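# Store lit kits in drawers, return the signalled one

## Task

Some or all of the kits on the tray have a lamp beside them glowing, each lamp a distinct colour. Place every kit with a glowing lamp into its own drawer, choosing only drawers that held nothing at the beginning and never putting two kits in one drawer. Close all drawers completely, and leave the kits whose lamps are dark on the tray. Some time afterwards the signal tower shows one of the lamp colours. Take out only the kit whose lamp showed that colour, put it back on the tray, and close all drawers completely once more. Anything that stays in place only because the robot is holding it does not count. At the end, open the gripper and pull the arm away.

## Robot and tools

Robot: one Doosan M1013 six-joint arm with a Robotiq 140 two-finger gripper. There is only one arm, so every row and every joint list covers just that arm.

Joint order. Every row you send, and every per-joint list in a result (Joint positions, Joint velocities, Joint targets, step readings), uses this order: wrist roll (joint_6), elbow (joint_3), shoulder (joint_2), waist (joint_1), forearm roll (joint_4), wrist pitch (joint_5). Rely on this order only. Results report angles in rad and speeds in rad/s. Stated joint ranges in rad: elbow -2.792 to 2.792; all other joints -6.283 to 6.283. A joint's true end may be up to 0.010 rad away from the stated value.

A row has 9 numbers, each in [-1, 1]. The first six are joint displacements in the order above, scaled so that 1.0 equals 1.398 rad for waist and shoulder, 2.097 rad for elbow, and 2.622 rad for forearm roll, wrist pitch and wrist roll. These are offsets, not poses. Numbers 7 to 9 control the gripper and are absolute settings. Position: +1 is fully open (140 mm), the pads touch at about -0.8, and -1 keeps closing until something blocks it. force_limit: about 14 N at -1, 60 N at 0, 107 N at +1. speed: the gap changes at about 30 mm/s at -1, 140 at 0, 250 at +1.

Scene frame: origin on the table top below the arm base, +z up, +y to the left when facing along +x. end_effector_position is in metres, with orientation as quaternion wxyz. The base may be tilted, and the reported hand position gets less accurate the further the arm reaches. The fingers point along the gripper's +z axis and close along its y axis. end_effector_position is the point between the closed pads. The fingertips extend about 33 mm past it when closed and 9 mm when fully open, and they move about 24 mm outward as they close, so keep that much clearance above a surface.

Tools:
- execute_actions(actions): a list of up to 15 actions. Each action is a table of 1 to 15 rows, and each row runs for one 1/30 s step. A short table repeats its last row until 15 steps are done. Displacements in every row of an action are measured from the joint angles at the start of that action, not from the previous row. For the first action of a call, that means the last angles a result reported. If any action is malformed, or the first one would push a joint more than 0.010 rad beyond its range, the whole call is refused. An empty list simply returns state and images.
- move(target, speed, blocking): target is one 9-number row, with displacements taken from the Joint positions in the most recent result that listed them. The gripper values are sent at the start. speed is the top rate in rad/s of the joint with the furthest to travel, from 0.01 to 2, default 0.5. Paths take 0.5 to 10 s, and a move that would take longer stops short after 10 s. All joints progress together, so the hand follows a curve. The move does not avoid obstacles. With blocking=false the result comes back after 0.5 s while the arm keeps moving, and you must use wait or stop before sending new rows or moves. The result includes a move: line giving the outcome (done, off_target, moving, held, fault), whether limits held back any steps, and which joint is furthest from its target.
- wait(seconds): 0 to 10. Lets time pass while the last command is held, and returns early if a running move finishes.
- stop(): brakes a running move. The arm needs room to slow down, but the fingers carry on.
- zoom_image(camera, region): camera is cam_head_left, cam_head_right or cam_wrist. region is [x0, y0, x1, y1] in pixels, at most 504x504, with origin at the top-left. Head images are 896x504 and the wrist image is 504x504.
- read_manual(section): returns licence texts only; default is "licences".
- finished_scene(scene): pass the number of the current scene to end it. This cannot be undone.

Result lines. object_status codes: 0 moving; 1 blocked while opening; 2 blocked while closing, which means a grip; 3 reached the commanded position or pads met (a thin part may still be held). After closing with position -1, check for 2. position_measured is in counts: 3 is fully open and 230 is pads touching, and it is not linear in mm. To squeeze harder while gripping, raise force_limit and change position slightly, for example -1 to -0.98. "joint sent to its limit" means a joint was stopped at its end. "joint command not followed" means a clearance check changed or blocked targets. HELD in step readings marks a row that was cut back. Joint targets can drift even when you send nothing.

Motion limits. On each step, each joint's target stays within a fixed distance of its measured angle: 0.456 rad for waist and shoulder, 0.683 for elbow, 0.854 for the wrist joints. Targets are also scaled back if they would move the gripper more than 70 mm from where it is. Large motions therefore need several actions or a move. Maximum joint rates are 2.09, 3.14 and 3.93 rad/s for those groups.

What to avoid. The arm is stiff, so aiming even slightly past a firm contact can trigger a fault. A fault happens when a joint reaches its load torque (waist and shoulder 309, elbow 145, wrist joints 40.9 N m, counting held weight) or when any outside force reaches 144 N. The arm then yields and halts for 10 s, and the rest of the call is skipped. Faster moves hit harder. Carrying loads heats the motors, and a MOTOR HOT warning comes before an OVER-TEMPERATURE FAULT brake stop. Held parts may get brief tugs, and loose objects may get nudged. Never drop, slam or knock anything off the table. Close drawers gently but all the way, release every kit, and move clear before finishing.

Each tool is called after "Request:" as a command line: name --argument value for each argument, lists and objects as JSON in quotes; but a table of rows of numbers goes row by row, as --pt "numbers of a row", without its own name.

## Session

Request:
execute_actions --actions '[]'

Scene clock: 0.00 s.
end_effector_position=(+1.1578, -0.2034, +0.1842) position_measured=3 object_status=3 end_effector_quat_wxyz=(+0.049, +0.382, +0.911, +0.146) end_effector_velocity=(+0.000, +0.000, +0.000) end_effector_angular_velocity=(+0.001, -0.001, +0.000)
Joint names: [wrist roll, elbow, shoulder, waist, forearm roll, wrist pitch]
Joint positions: [-1.079  0.409  1.162 -0.296  0.295  1.448]
Joint velocities: [-0.     0.    -0.    -0.     0.001 -0.   ]
Joint targets: [-1.079 0.409 1.162 -0.296 0.295 1.448]

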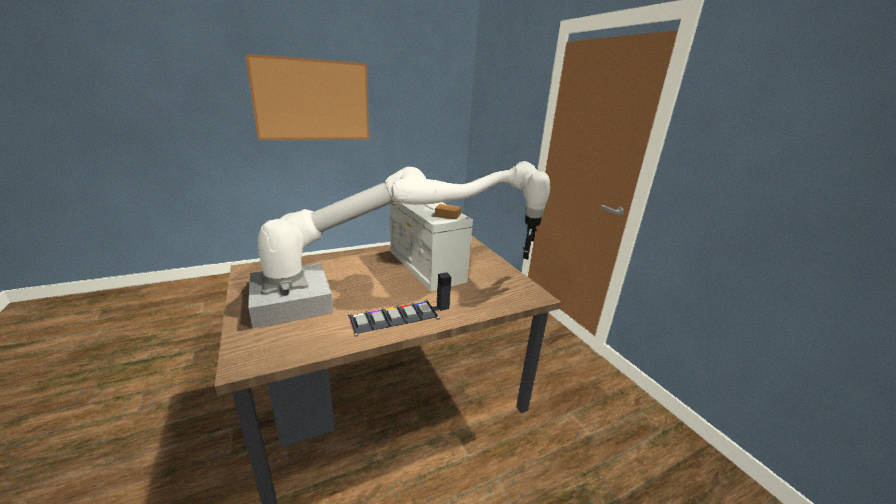

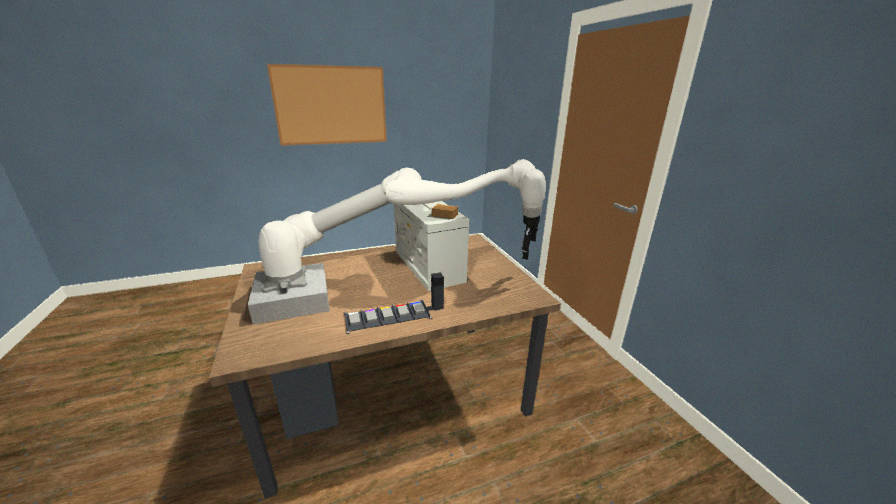

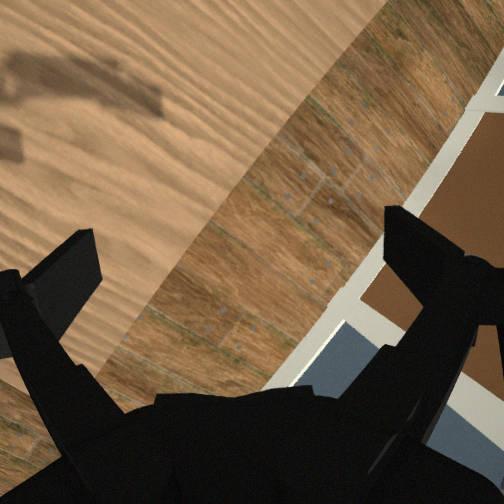

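Request:
zoom_image --camera "cam_head_left" --region '[330,190,490,340]'

Region (330, 190, 490, 340) of cam_head_left's 896x504 image, scaled by 3.150, with more detail than that image has; it fills the top 472 rows of this view, and the rest is white.

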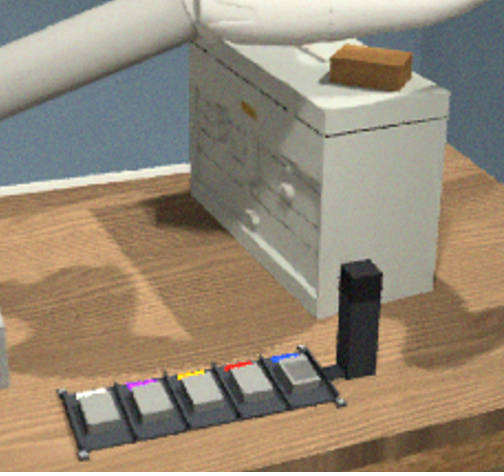

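Request:
move --target '[0.148,0.773,-0.831,-0.289,-0.1125,-0.1285,-0.25,0,0]' --speed 1.0

Scene clock: 8.27 s.
end_effector_position=(+0.4082, -0.2897, +0.2933) position_measured=160 object_status=3 end_effector_quat_wxyz=(+0.006, +0.707, +0.707, -0.005) end_effector_velocity=(-0.000, +0.000, +0.000) end_effector_angular_velocity=(-0.001, +0.000, -0.000)
Joint names: [wrist roll, elbow, shoulder, waist, forearm roll, wrist pitch]
Joint positions: [-0.691  2.03   0.001 -0.7   -0.     1.111]
Joint velocities: [ 0.001  0.001 -0.001 -0.    -0.001 -0.   ]
Joint targets: [-0.691 2.030 0.000 -0.700 -0.000 1.111]
move: done; limits=none; farthest joint: the waist, 0.000 radians from its target (0.404 radians at the start)

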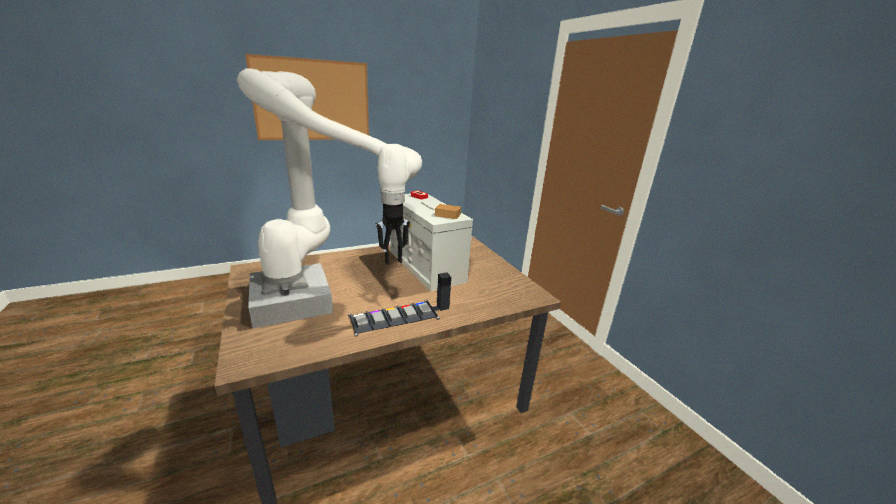

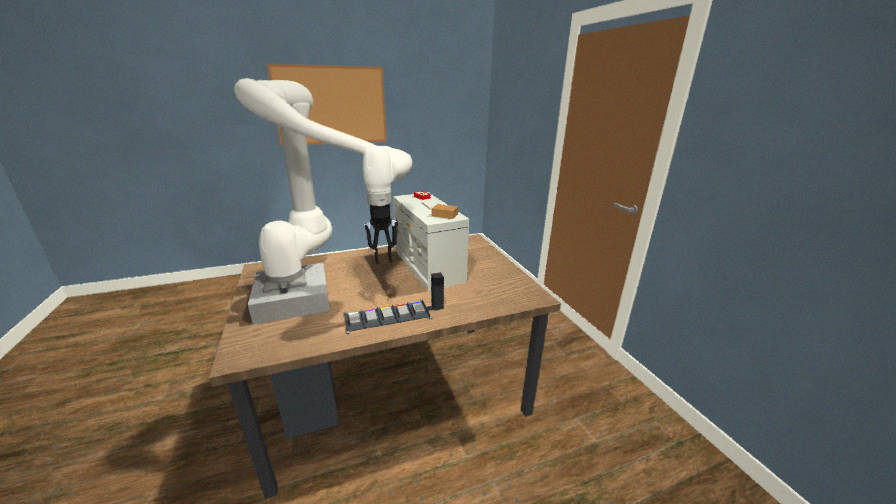

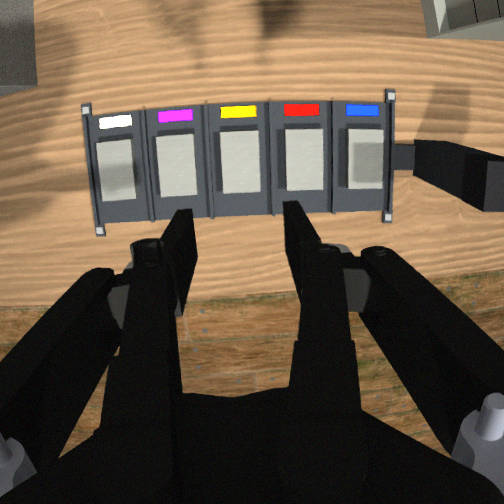

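Request:
move --target '[0.8627,0.285,-0.3,0.4935,0,-0.3677,-0.25,0,0]' --speed 1.6

Scene clock: 13.80 s.
end_effector_position=(+0.4317, +0.0366, +0.2476) position_measured=160 object_status=3 end_effector_quat_wxyz=(+0.007, +0.923, +0.003, +0.384) end_effector_velocity=(+0.000, -0.000, +0.000) end_effector_angular_velocity=(-0.001, -0.001, +0.001)
Joint names: [wrist roll, elbow, shoulder, waist, forearm roll, wrist pitch]
Joint positions: [ 1.57   2.628 -0.419 -0.01  -0.     0.147]
Joint velocities: [-0.001  0.    -0.    -0.    -0.    -0.001]
Joint targets: [1.571 2.628 -0.419 -0.010 -0.000 0.147]
move: done; limits=none; farthest joint: the waist, 0.000 radians from its target (0.690 radians at the start)

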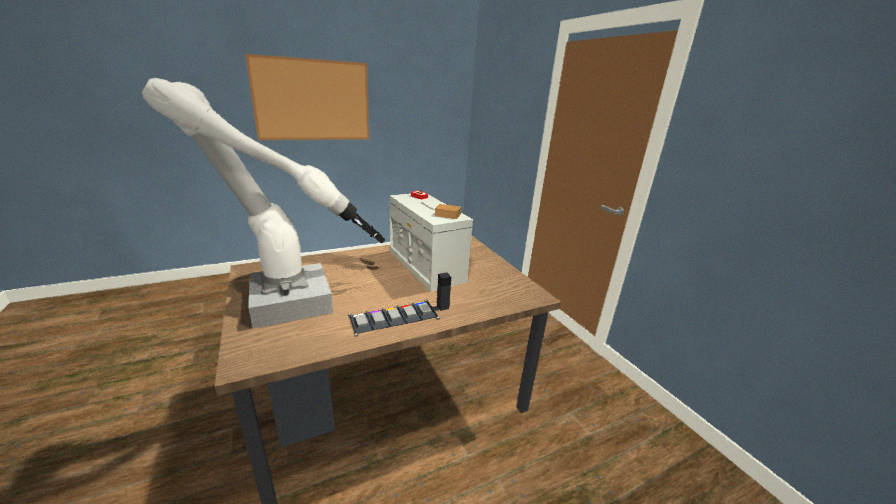

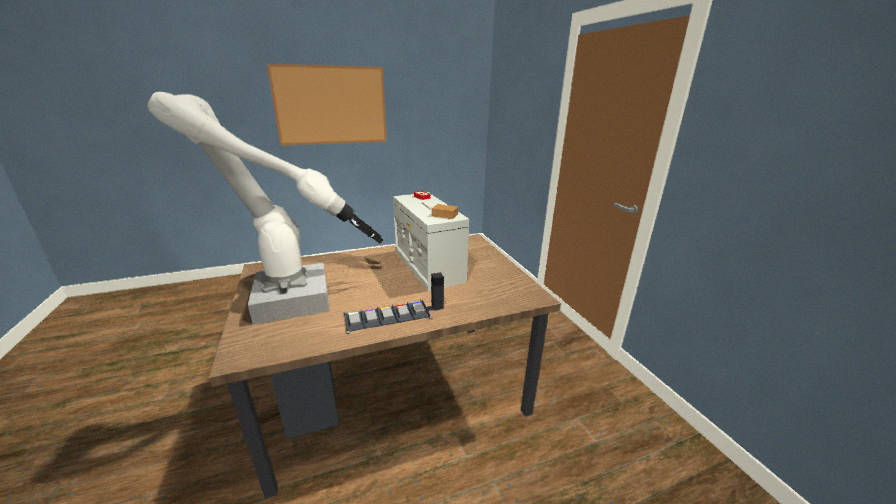

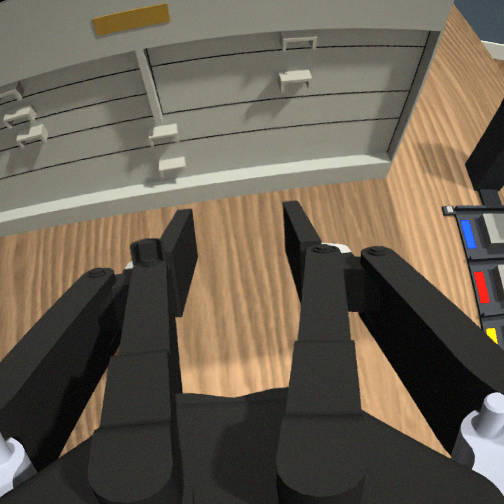

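Request:
move --target '[-0.7164,-0.0712,0.24,-0.153,0.6465,0.0126,-0.25,0,0]' --speed 1.3

Scene clock: 40.93 s.
end_effector_position=(+0.5624, -0.0247, +0.2227) position_measured=160 object_status=3 end_effector_quat_wxyz=(-0.001, +0.923, +0.021, +0.383) end_effector_velocity=(+0.000, -0.000, -0.000) end_effector_angular_velocity=(+0.001, -0.000, -0.001)
Joint names: [wrist roll, elbow, shoulder, waist, forearm roll, wrist pitch]
Joint positions: [-0.308  2.479 -0.083 -0.224  1.695  0.18 ]
Joint velocities: [ 0.    -0.     0.    -0.     0.001  0.   ]
Joint targets: [-0.308 2.479 -0.083 -0.224 1.695 0.180]
move: done; limits=none; farthest joint: the wrist roll, 0.001 radians from its target (1.879 radians at the start)

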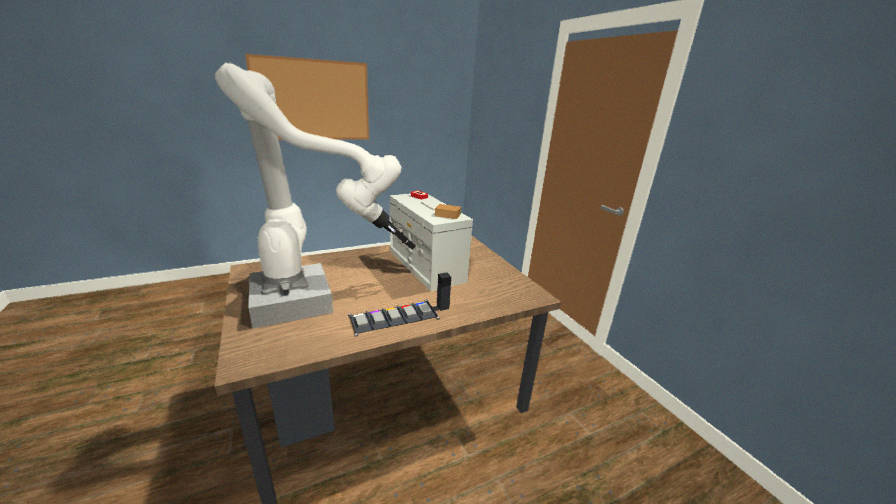

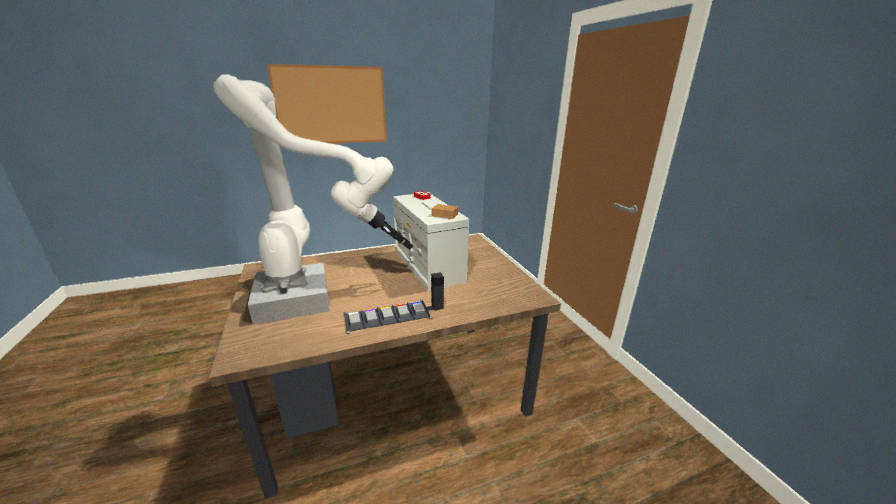

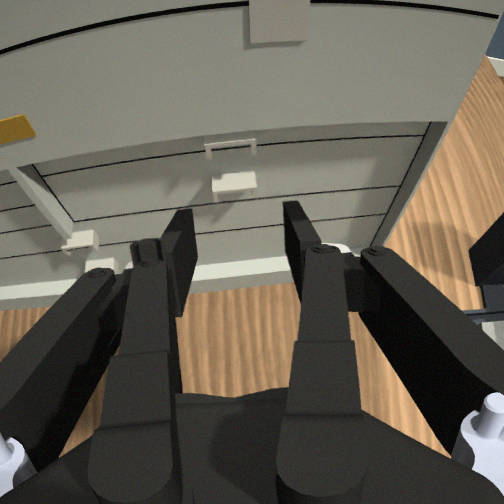

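Request:
move --target '[-0.0084,-0.0333,0.0539,0.0099,0.0038,0.0043,-0.25,0,0]' --speed 0.12

Scene clock: 49.23 s.
end_effector_position=(+0.6059, -0.0221, +0.2227) position_measured=160 object_status=3 end_effector_quat_wxyz=(-0.007, +0.923, +0.035, +0.383) end_effector_velocity=(+0.000, +0.000, +0.001) end_effector_angular_velocity=(-0.000, -0.001, +0.001)
Joint names: [wrist roll, elbow, shoulder, waist, forearm roll, wrist pitch]
Joint positions: [-0.33   2.409 -0.008 -0.21   1.705  0.191]
Joint velocities: [-0.001 -0.    -0.001  0.    -0.     0.001]
Joint targets: [-0.330 2.409 -0.008 -0.210 1.705 0.191]
move: done; limits=none; farthest joint: the waist, 0.000 radians from its target (0.014 radians at the start)

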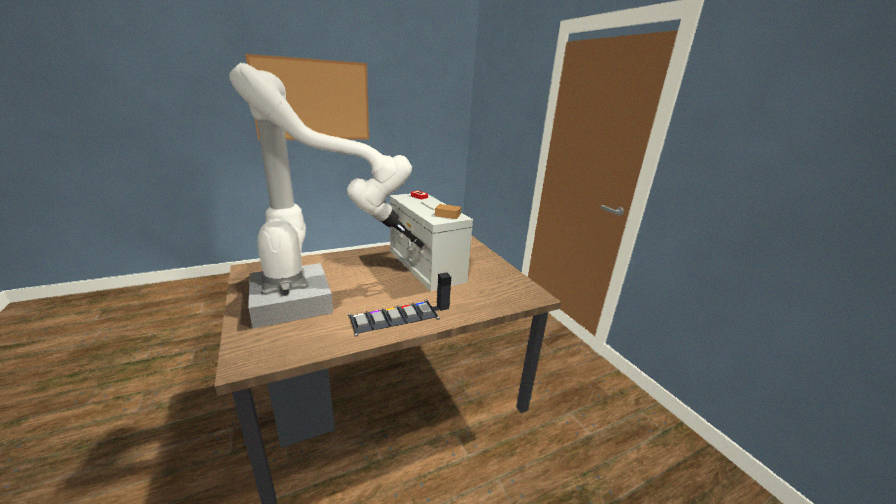

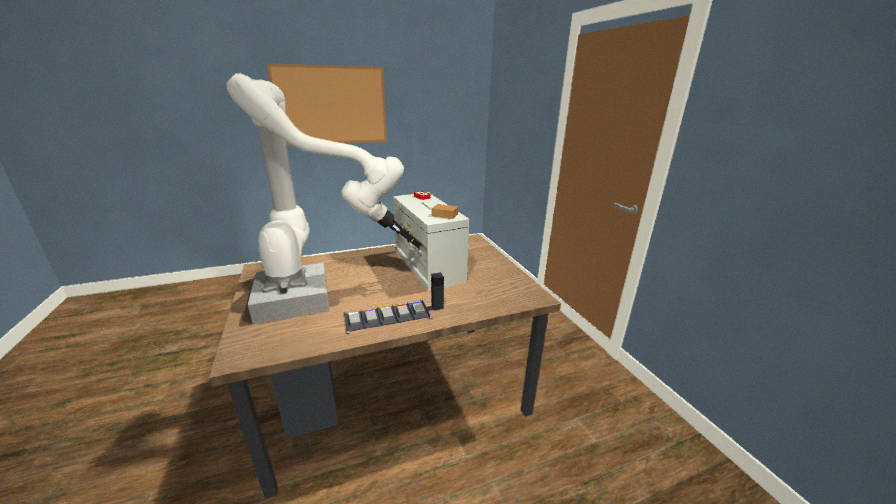

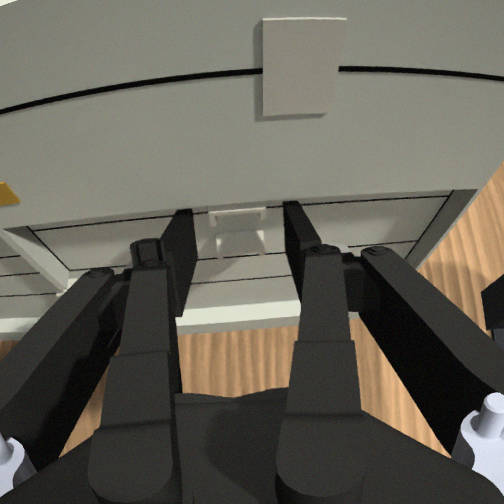

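Request:
move --target '[0,0,0,0,0,0,-1,0,0]'

Request:
move --target '[0.0142,0.0319,-0.0514,-0.0248,-0.0236,0.0087,-1,0,0]' --speed 0.2

Request:
move --target '[0.0267,0.0303,-0.0564,-0.032,-0.0384,0.0116,-1,0,0]' --speed 0.25

Scene clock: 59.37 s.
end_effector_position=(+0.6060, -0.0221, +0.2227) position_measured=193 object_status=2 end_effector_quat_wxyz=(-0.007, +0.923, +0.035, +0.383) end_effector_velocity=(-0.000, +0.000, -0.000) end_effector_angular_velocity=(+0.001, +0.000, -0.000)
Joint names: [wrist roll, elbow, shoulder, waist, forearm roll, wrist pitch]
Joint positions: [-0.33   2.409 -0.008 -0.21   1.705  0.191]
Joint velocities: [ 0.002  0.     0.     0.    -0.001  0.   ]
Joint targets: [-0.330 2.409 -0.008 -0.210 1.705 0.191]
move: done; limits=none; farthest joint: the waist, 0.000 radians from its target (0.000 radians at the start)

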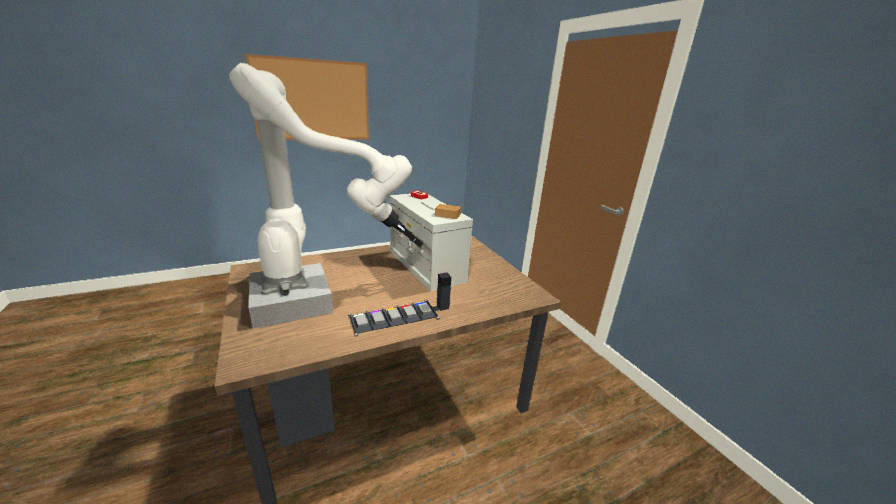

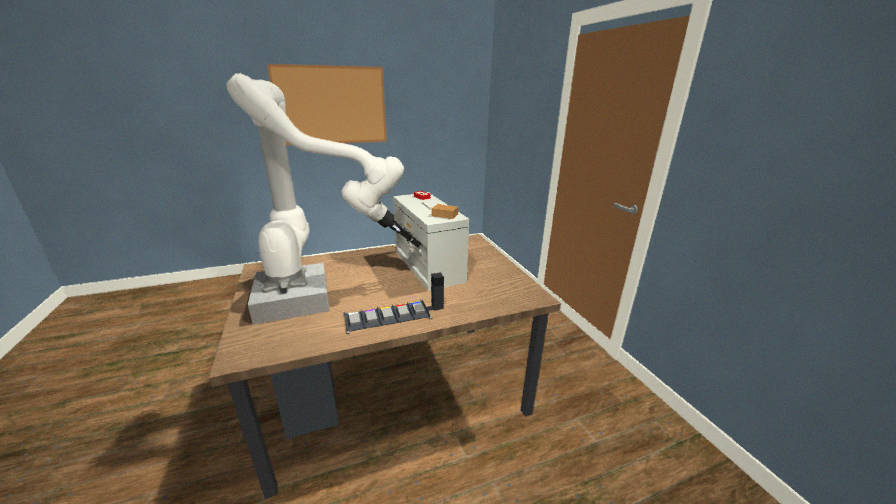

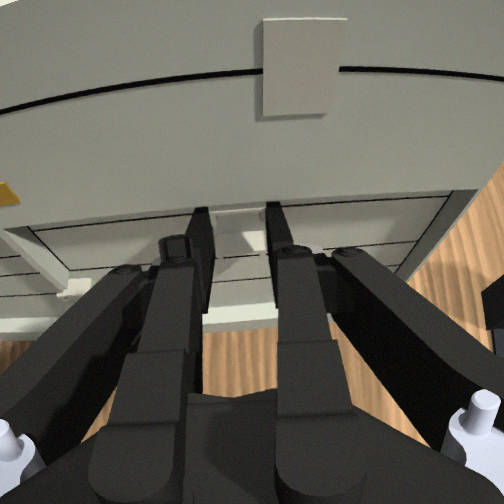

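Scene clock: 60.17 s.
end_effector_position=(+0.5631, -0.0251, +0.2226) position_measured=193 object_status=2 end_effector_quat_wxyz=(-0.007, +0.923, +0.035, +0.383) end_effector_velocity=(-0.001, +0.000, -0.001) end_effector_angular_velocity=(-0.001, +0.001, +0.000)
Joint names: [wrist roll, elbow, shoulder, waist, forearm roll, wrist pitch]
Joint positions: [-0.292  2.476 -0.08  -0.245  1.643  0.214]
Joint velocities: [-0.     0.001  0.     0.    -0.    -0.   ]
Joint targets: [-0.292 2.476 -0.080 -0.245 1.643 0.214]
move: done; limits=none; farthest joint: the waist, 0.000 radians from its target (0.035 radians at the start)

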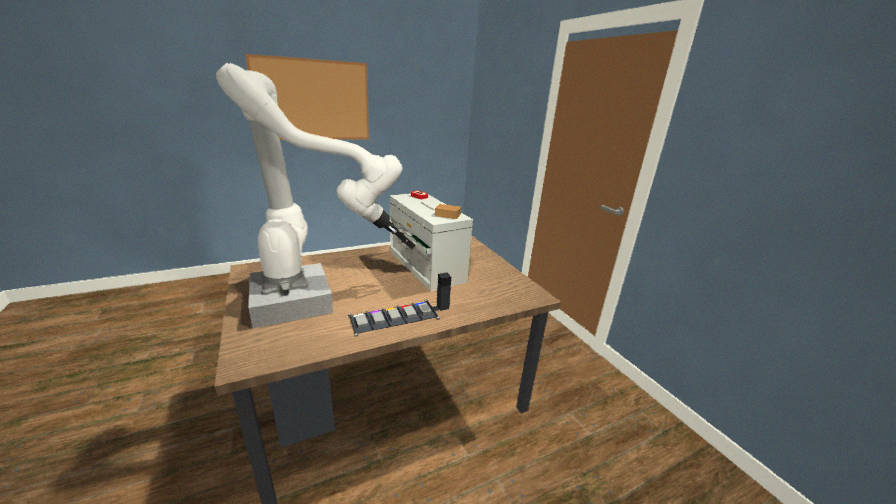

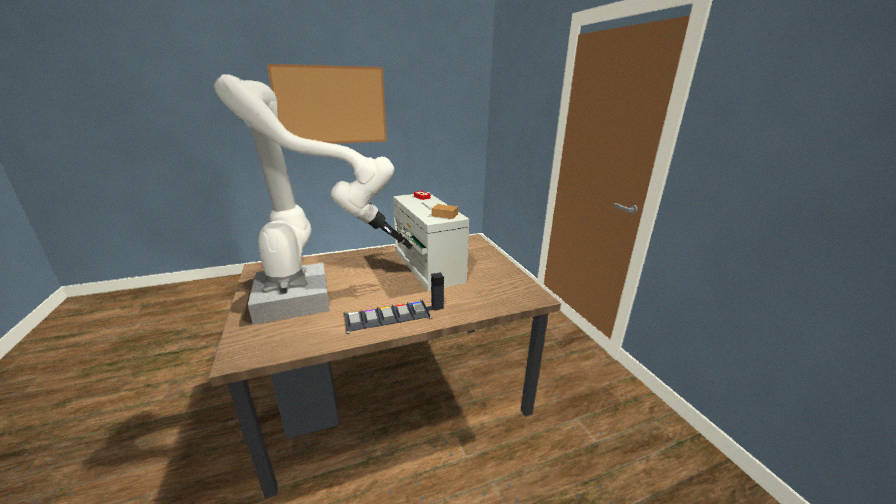

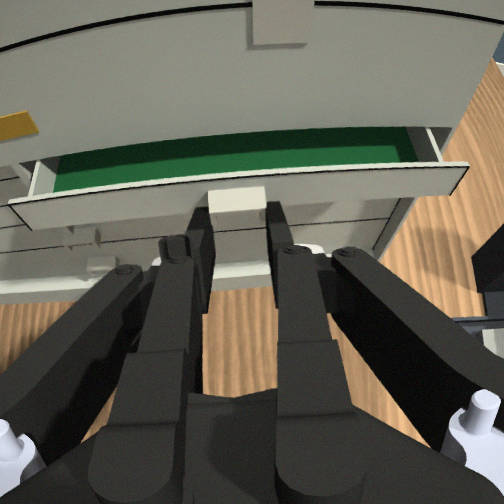

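Scene clock: 60.97 s.
end_effector_position=(+0.5202, -0.0281, +0.2227) position_measured=193 object_status=2 end_effector_quat_wxyz=(-0.007, +0.923, +0.035, +0.383) end_effector_velocity=(-0.000, +0.000, +0.000) end_effector_angular_velocity=(+0.000, -0.000, +0.000)
Joint names: [wrist roll, elbow, shoulder, waist, forearm roll, wrist pitch]
Joint positions: [-0.222  2.539 -0.159 -0.289  1.542  0.244]
Joint velocities: [ 0.001  0.001 -0.001 -0.    -0.001  0.001]
Joint targets: [-0.222 2.539 -0.159 -0.289 1.542 0.244]
move: done; limits=none; farthest joint: the waist, 0.000 radians from its target (0.045 radians at the start)

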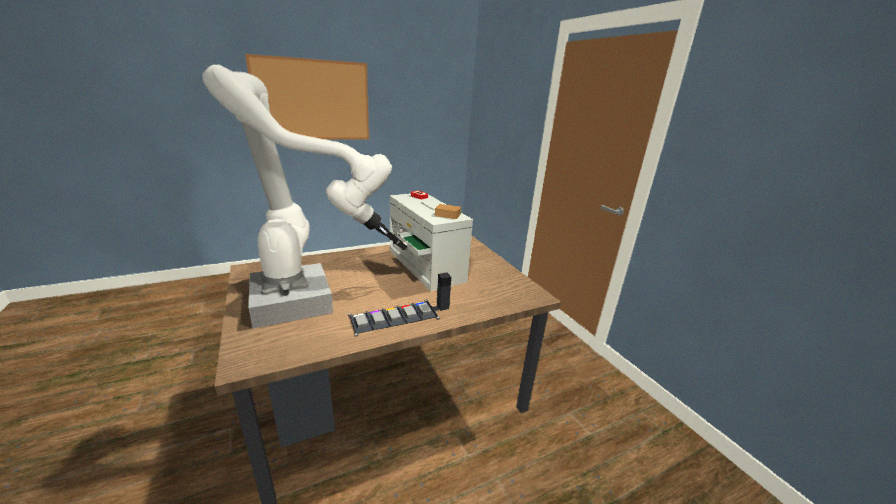

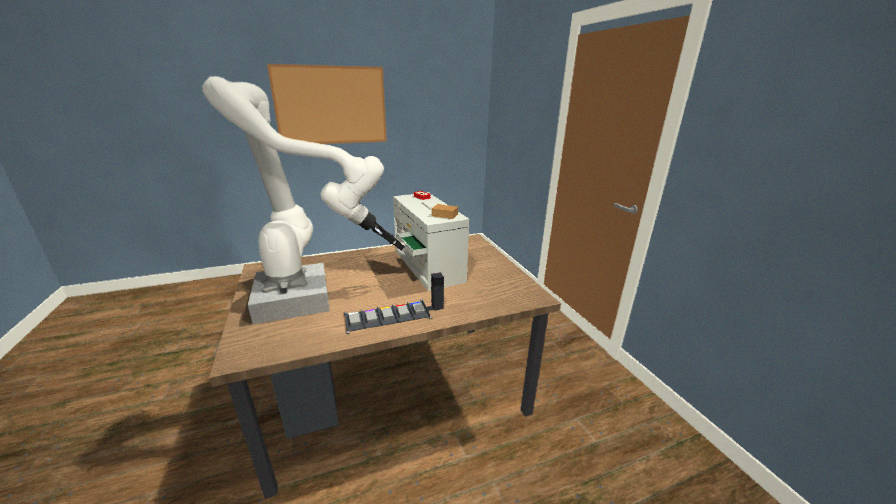

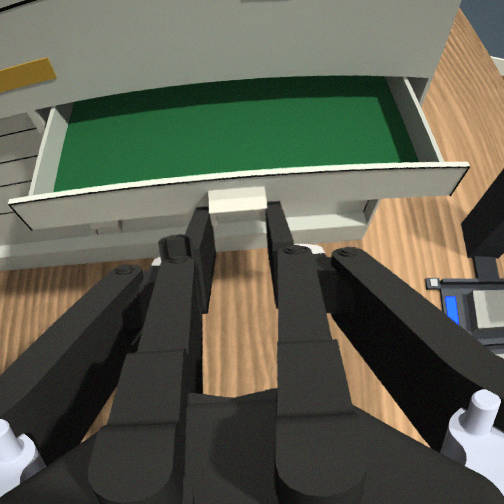

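Request:
move --target '[0.0346,0.0284,-0.0627,-0.0428,-0.0497,0.0169,-1,0,0]' --speed 0.3

Request:
move --target '[0,0,0,0,0,0,-0.25,0,0]'

Request:
move --target '[0.0346,0.0261,-0.0706,-0.0597,-0.0547,0.0263,-0.25,0,0]' --speed 0.4

Scene clock: 66.00 s.
end_effector_position=(+0.4774, -0.0312, +0.2228) position_measured=193 object_status=2 end_effector_quat_wxyz=(-0.007, +0.923, +0.035, +0.383) end_effector_velocity=(-0.000, +0.000, -0.000) end_effector_angular_velocity=(-0.000, +0.000, +0.001)
Joint names: [wrist roll, elbow, shoulder, waist, forearm roll, wrist pitch]
Joint positions: [-0.132  2.599 -0.246 -0.349  1.412  0.289]
Joint velocities: [-0.     0.001 -0.    -0.    -0.     0.   ]
Joint targets: [-0.132 2.599 -0.246 -0.349 1.412 0.289]
move: done; limits=none; farthest joint: the waist, 0.000 radians from its target (0.059 radians at the start)

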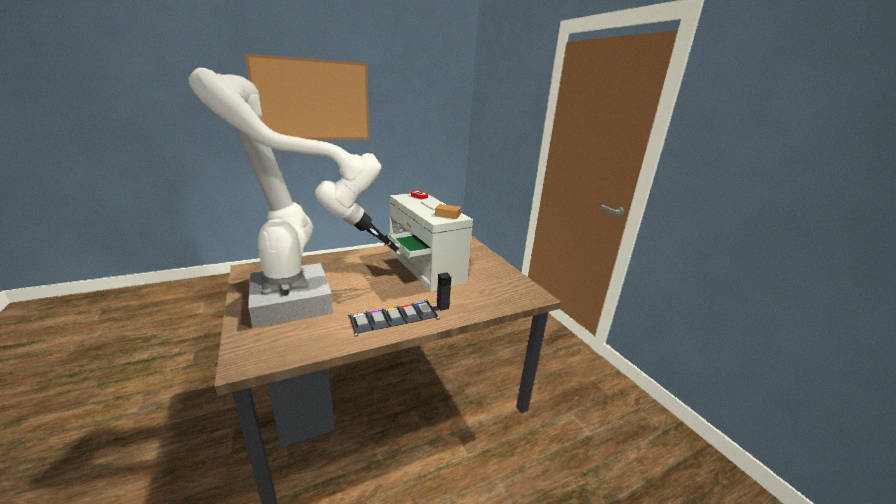

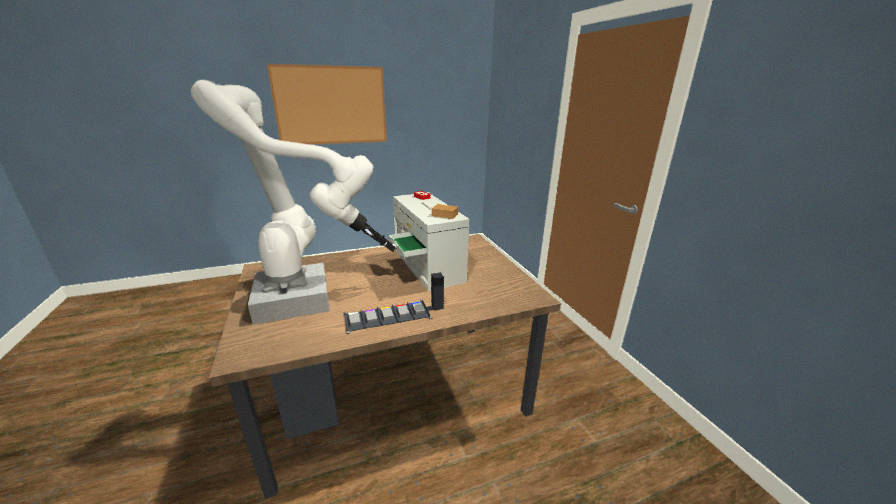

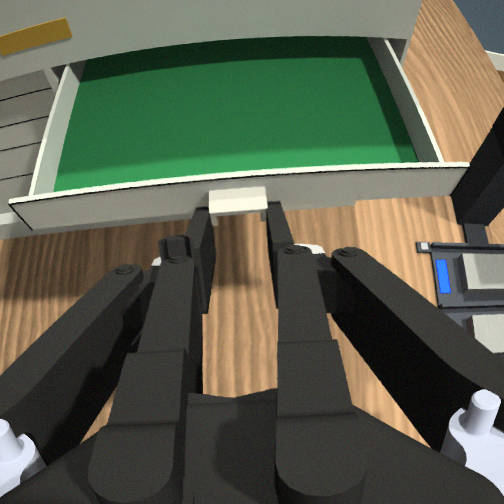

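Scene clock: 66.50 s.
end_effector_position=(+0.4774, -0.0311, +0.2228) position_measured=160 object_status=3 end_effector_quat_wxyz=(-0.007, +0.923, +0.035, +0.383) end_effector_velocity=(+0.000, -0.000, -0.000) end_effector_angular_velocity=(-0.001, +0.000, +0.001)
Joint names: [wrist roll, elbow, shoulder, waist, forearm roll, wrist pitch]
Joint positions: [-0.132  2.599 -0.246 -0.349  1.412  0.289]
Joint velocities: [-0.002 -0.     0.     0.     0.001 -0.   ]
Joint targets: [-0.132 2.599 -0.246 -0.349 1.412 0.289]
move: done; limits=none; farthest joint: the waist, 0.000 radians from its target (0.000 radians at the start)

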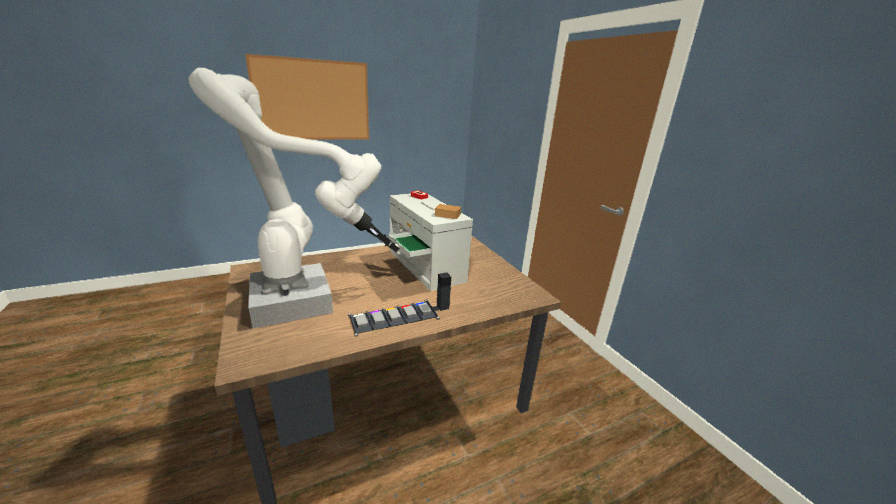

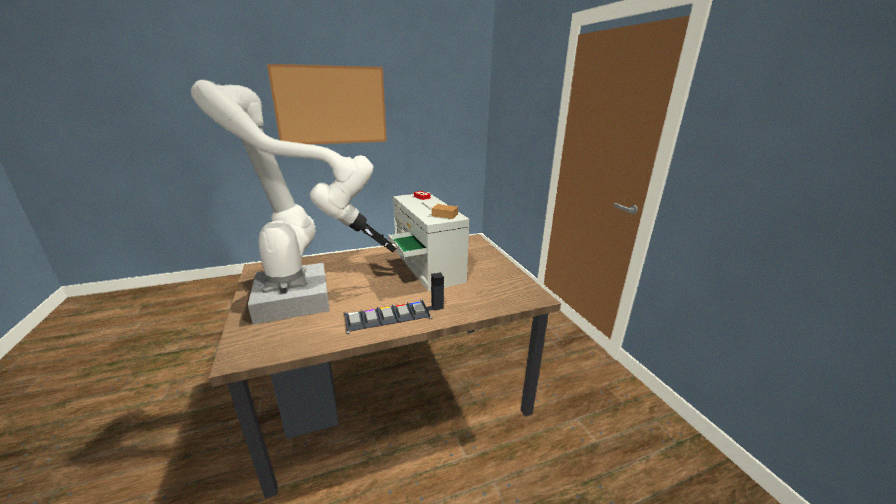

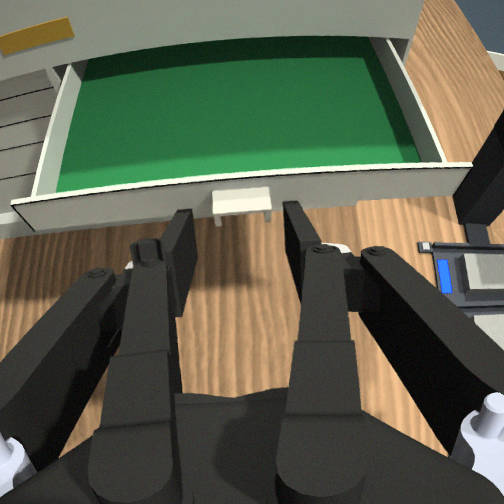

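Scene clock: 67.33 s.
end_effector_position=(+0.4346, -0.0342, +0.2228) position_measured=160 object_status=3 end_effector_quat_wxyz=(-0.007, +0.923, +0.035, +0.383) end_effector_velocity=(-0.000, -0.000, -0.000) end_effector_angular_velocity=(-0.001, +0.000, +0.000)
Joint names: [wrist roll, elbow, shoulder, waist, forearm roll, wrist pitch]
Joint positions: [-0.041  2.653 -0.345 -0.433  1.269  0.358]
Joint velocities: [-0.     0.    -0.    -0.    -0.001 -0.001]
Joint targets: [-0.041 2.653 -0.345 -0.433 1.269 0.358]
move: done; limits=none; farthest joint: the waist, 0.000 radians from its target (0.083 radians at the start)

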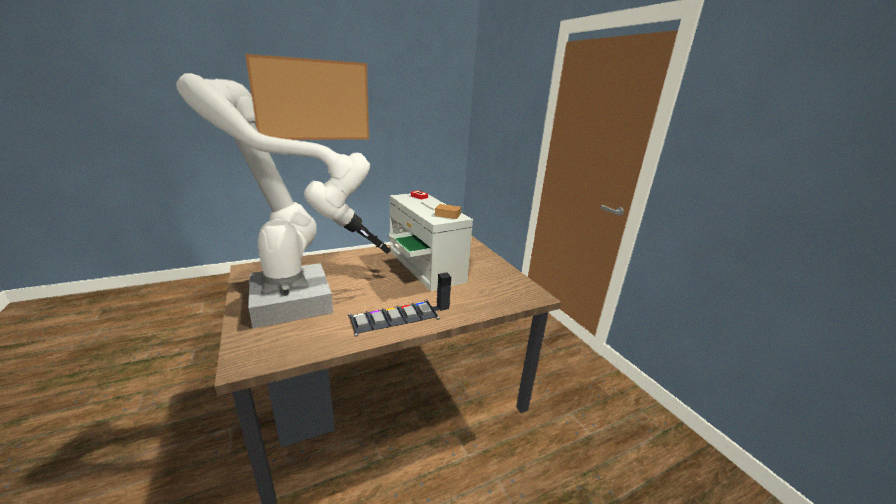

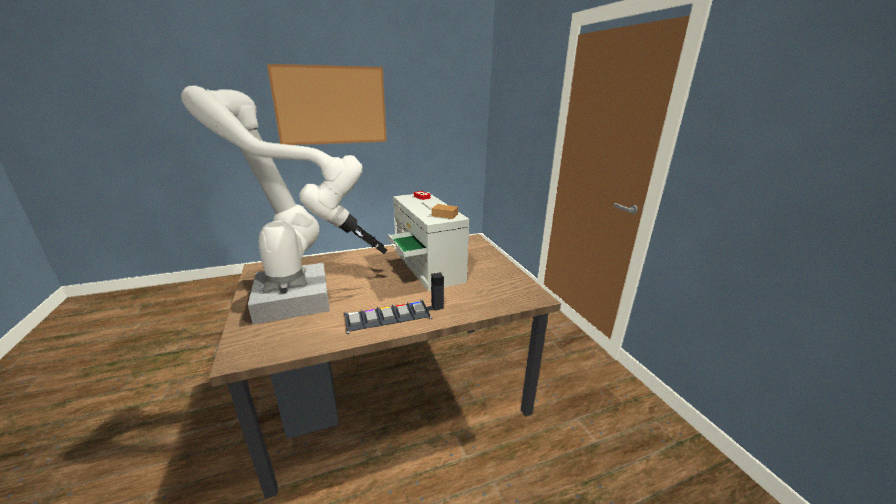

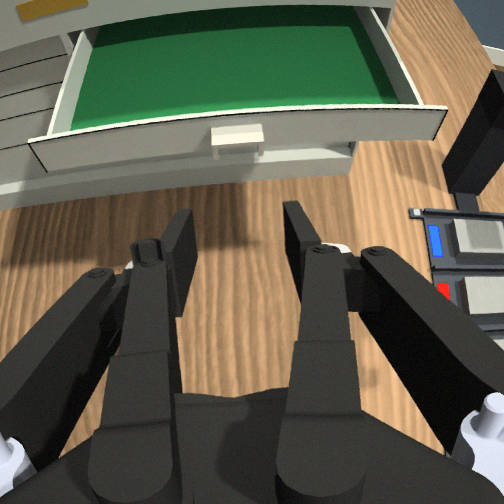

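Request:
move --target '[-0.3192,-0.1154,0.349,-0.3472,-0.4839,0.0874,-0.28,0,0]' --speed 1.1

Scene clock: 73.53 s.
end_effector_position=(+0.2723, -0.2932, +0.0697) position_measured=164 object_status=3 end_effector_quat_wxyz=(+0.006, +0.718, +0.696, -0.004) end_effector_velocity=(-0.001, -0.000, -0.000) end_effector_angular_velocity=(+0.000, +0.002, +0.002)
Joint names: [wrist roll, elbow, shoulder, waist, forearm roll, wrist pitch]
Joint positions: [-0.878  2.411  0.143 -0.918  0.     0.587]
Joint velocities: [-0.001 -0.     0.001 -0.    -0.002  0.   ]
Joint targets: [-0.878 2.411 0.143 -0.918 -0.000 0.587]
move: done; limits=none; farthest joint: the waist, 0.000 radians from its target (0.486 radians at the start)

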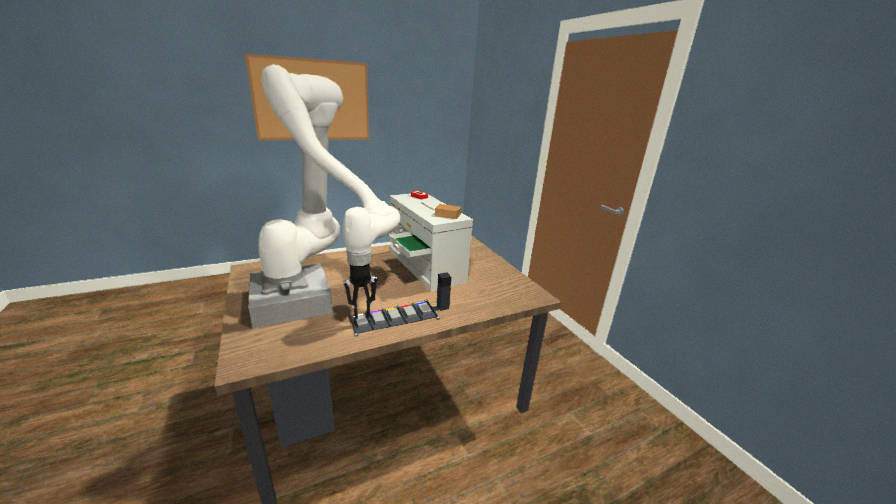

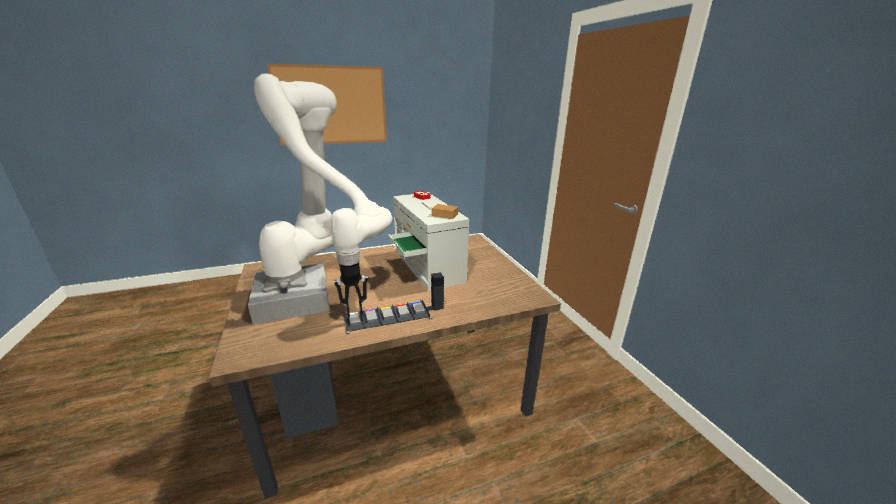

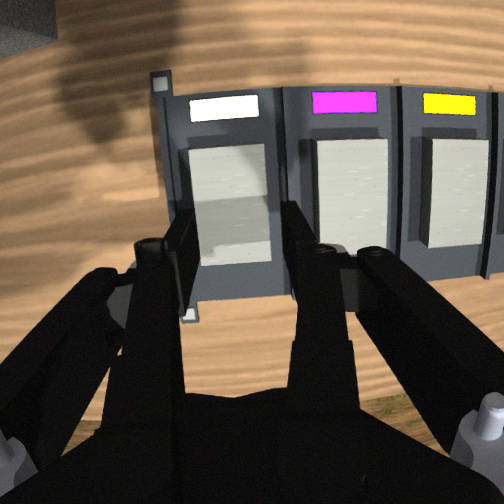

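Request:
execute_actions --actions '[]'

Scene clock: 84.97 s.
end_effector_position=(+0.2723, -0.2932, +0.0697) position_measured=164 object_status=3 end_effector_quat_wxyz=(+0.006, +0.718, +0.696, -0.004) end_effector_velocity=(+0.000, -0.000, -0.000) end_effector_angular_velocity=(-0.000, -0.000, +0.001)
Joint names: [wrist roll, elbow, shoulder, waist, forearm roll, wrist pitch]
Joint positions: [-0.878  2.411  0.143 -0.918 -0.     0.587]
Joint velocities: [-0.001  0.     0.001 -0.     0.    -0.001]
Joint targets: [-0.878 2.411 0.143 -0.918 -0.000 0.587]

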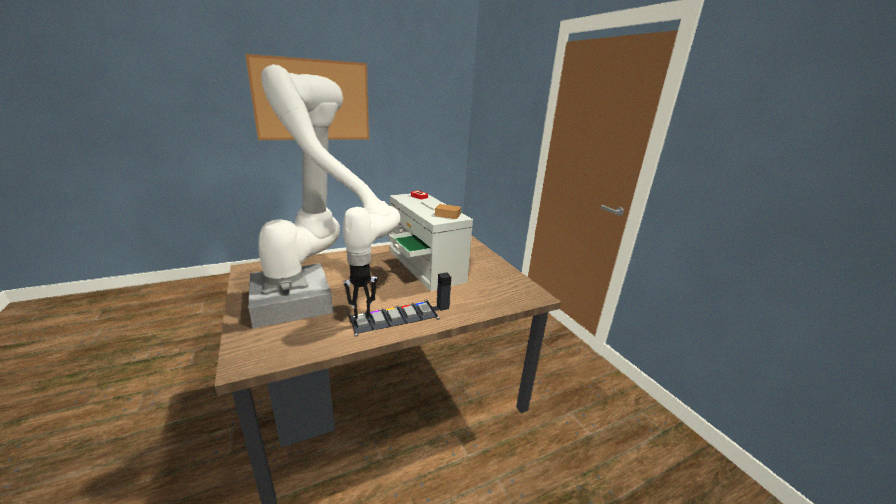

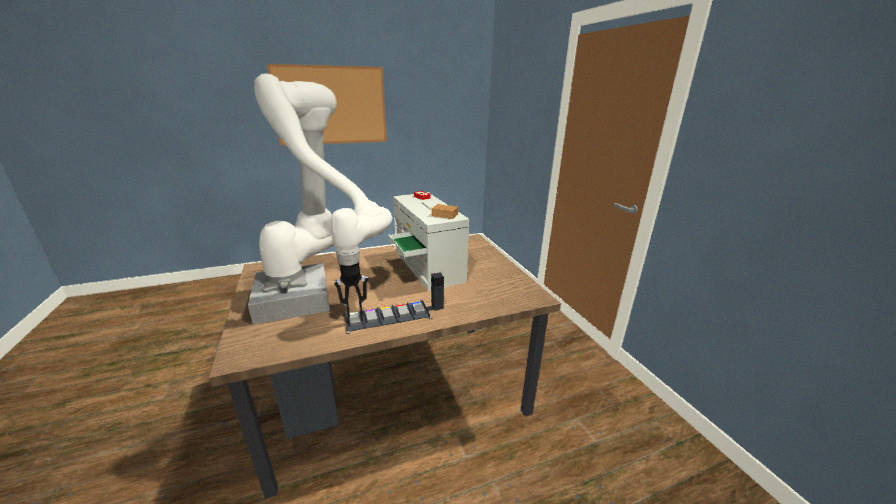

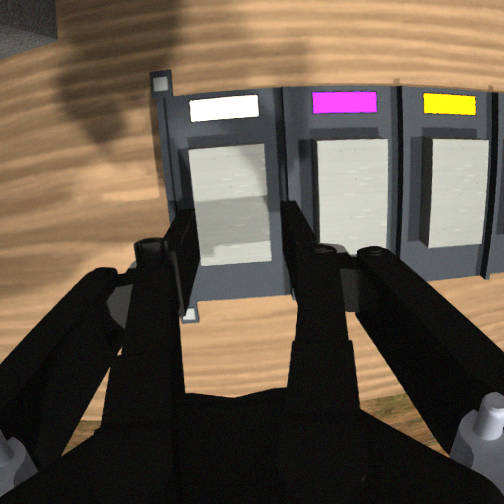

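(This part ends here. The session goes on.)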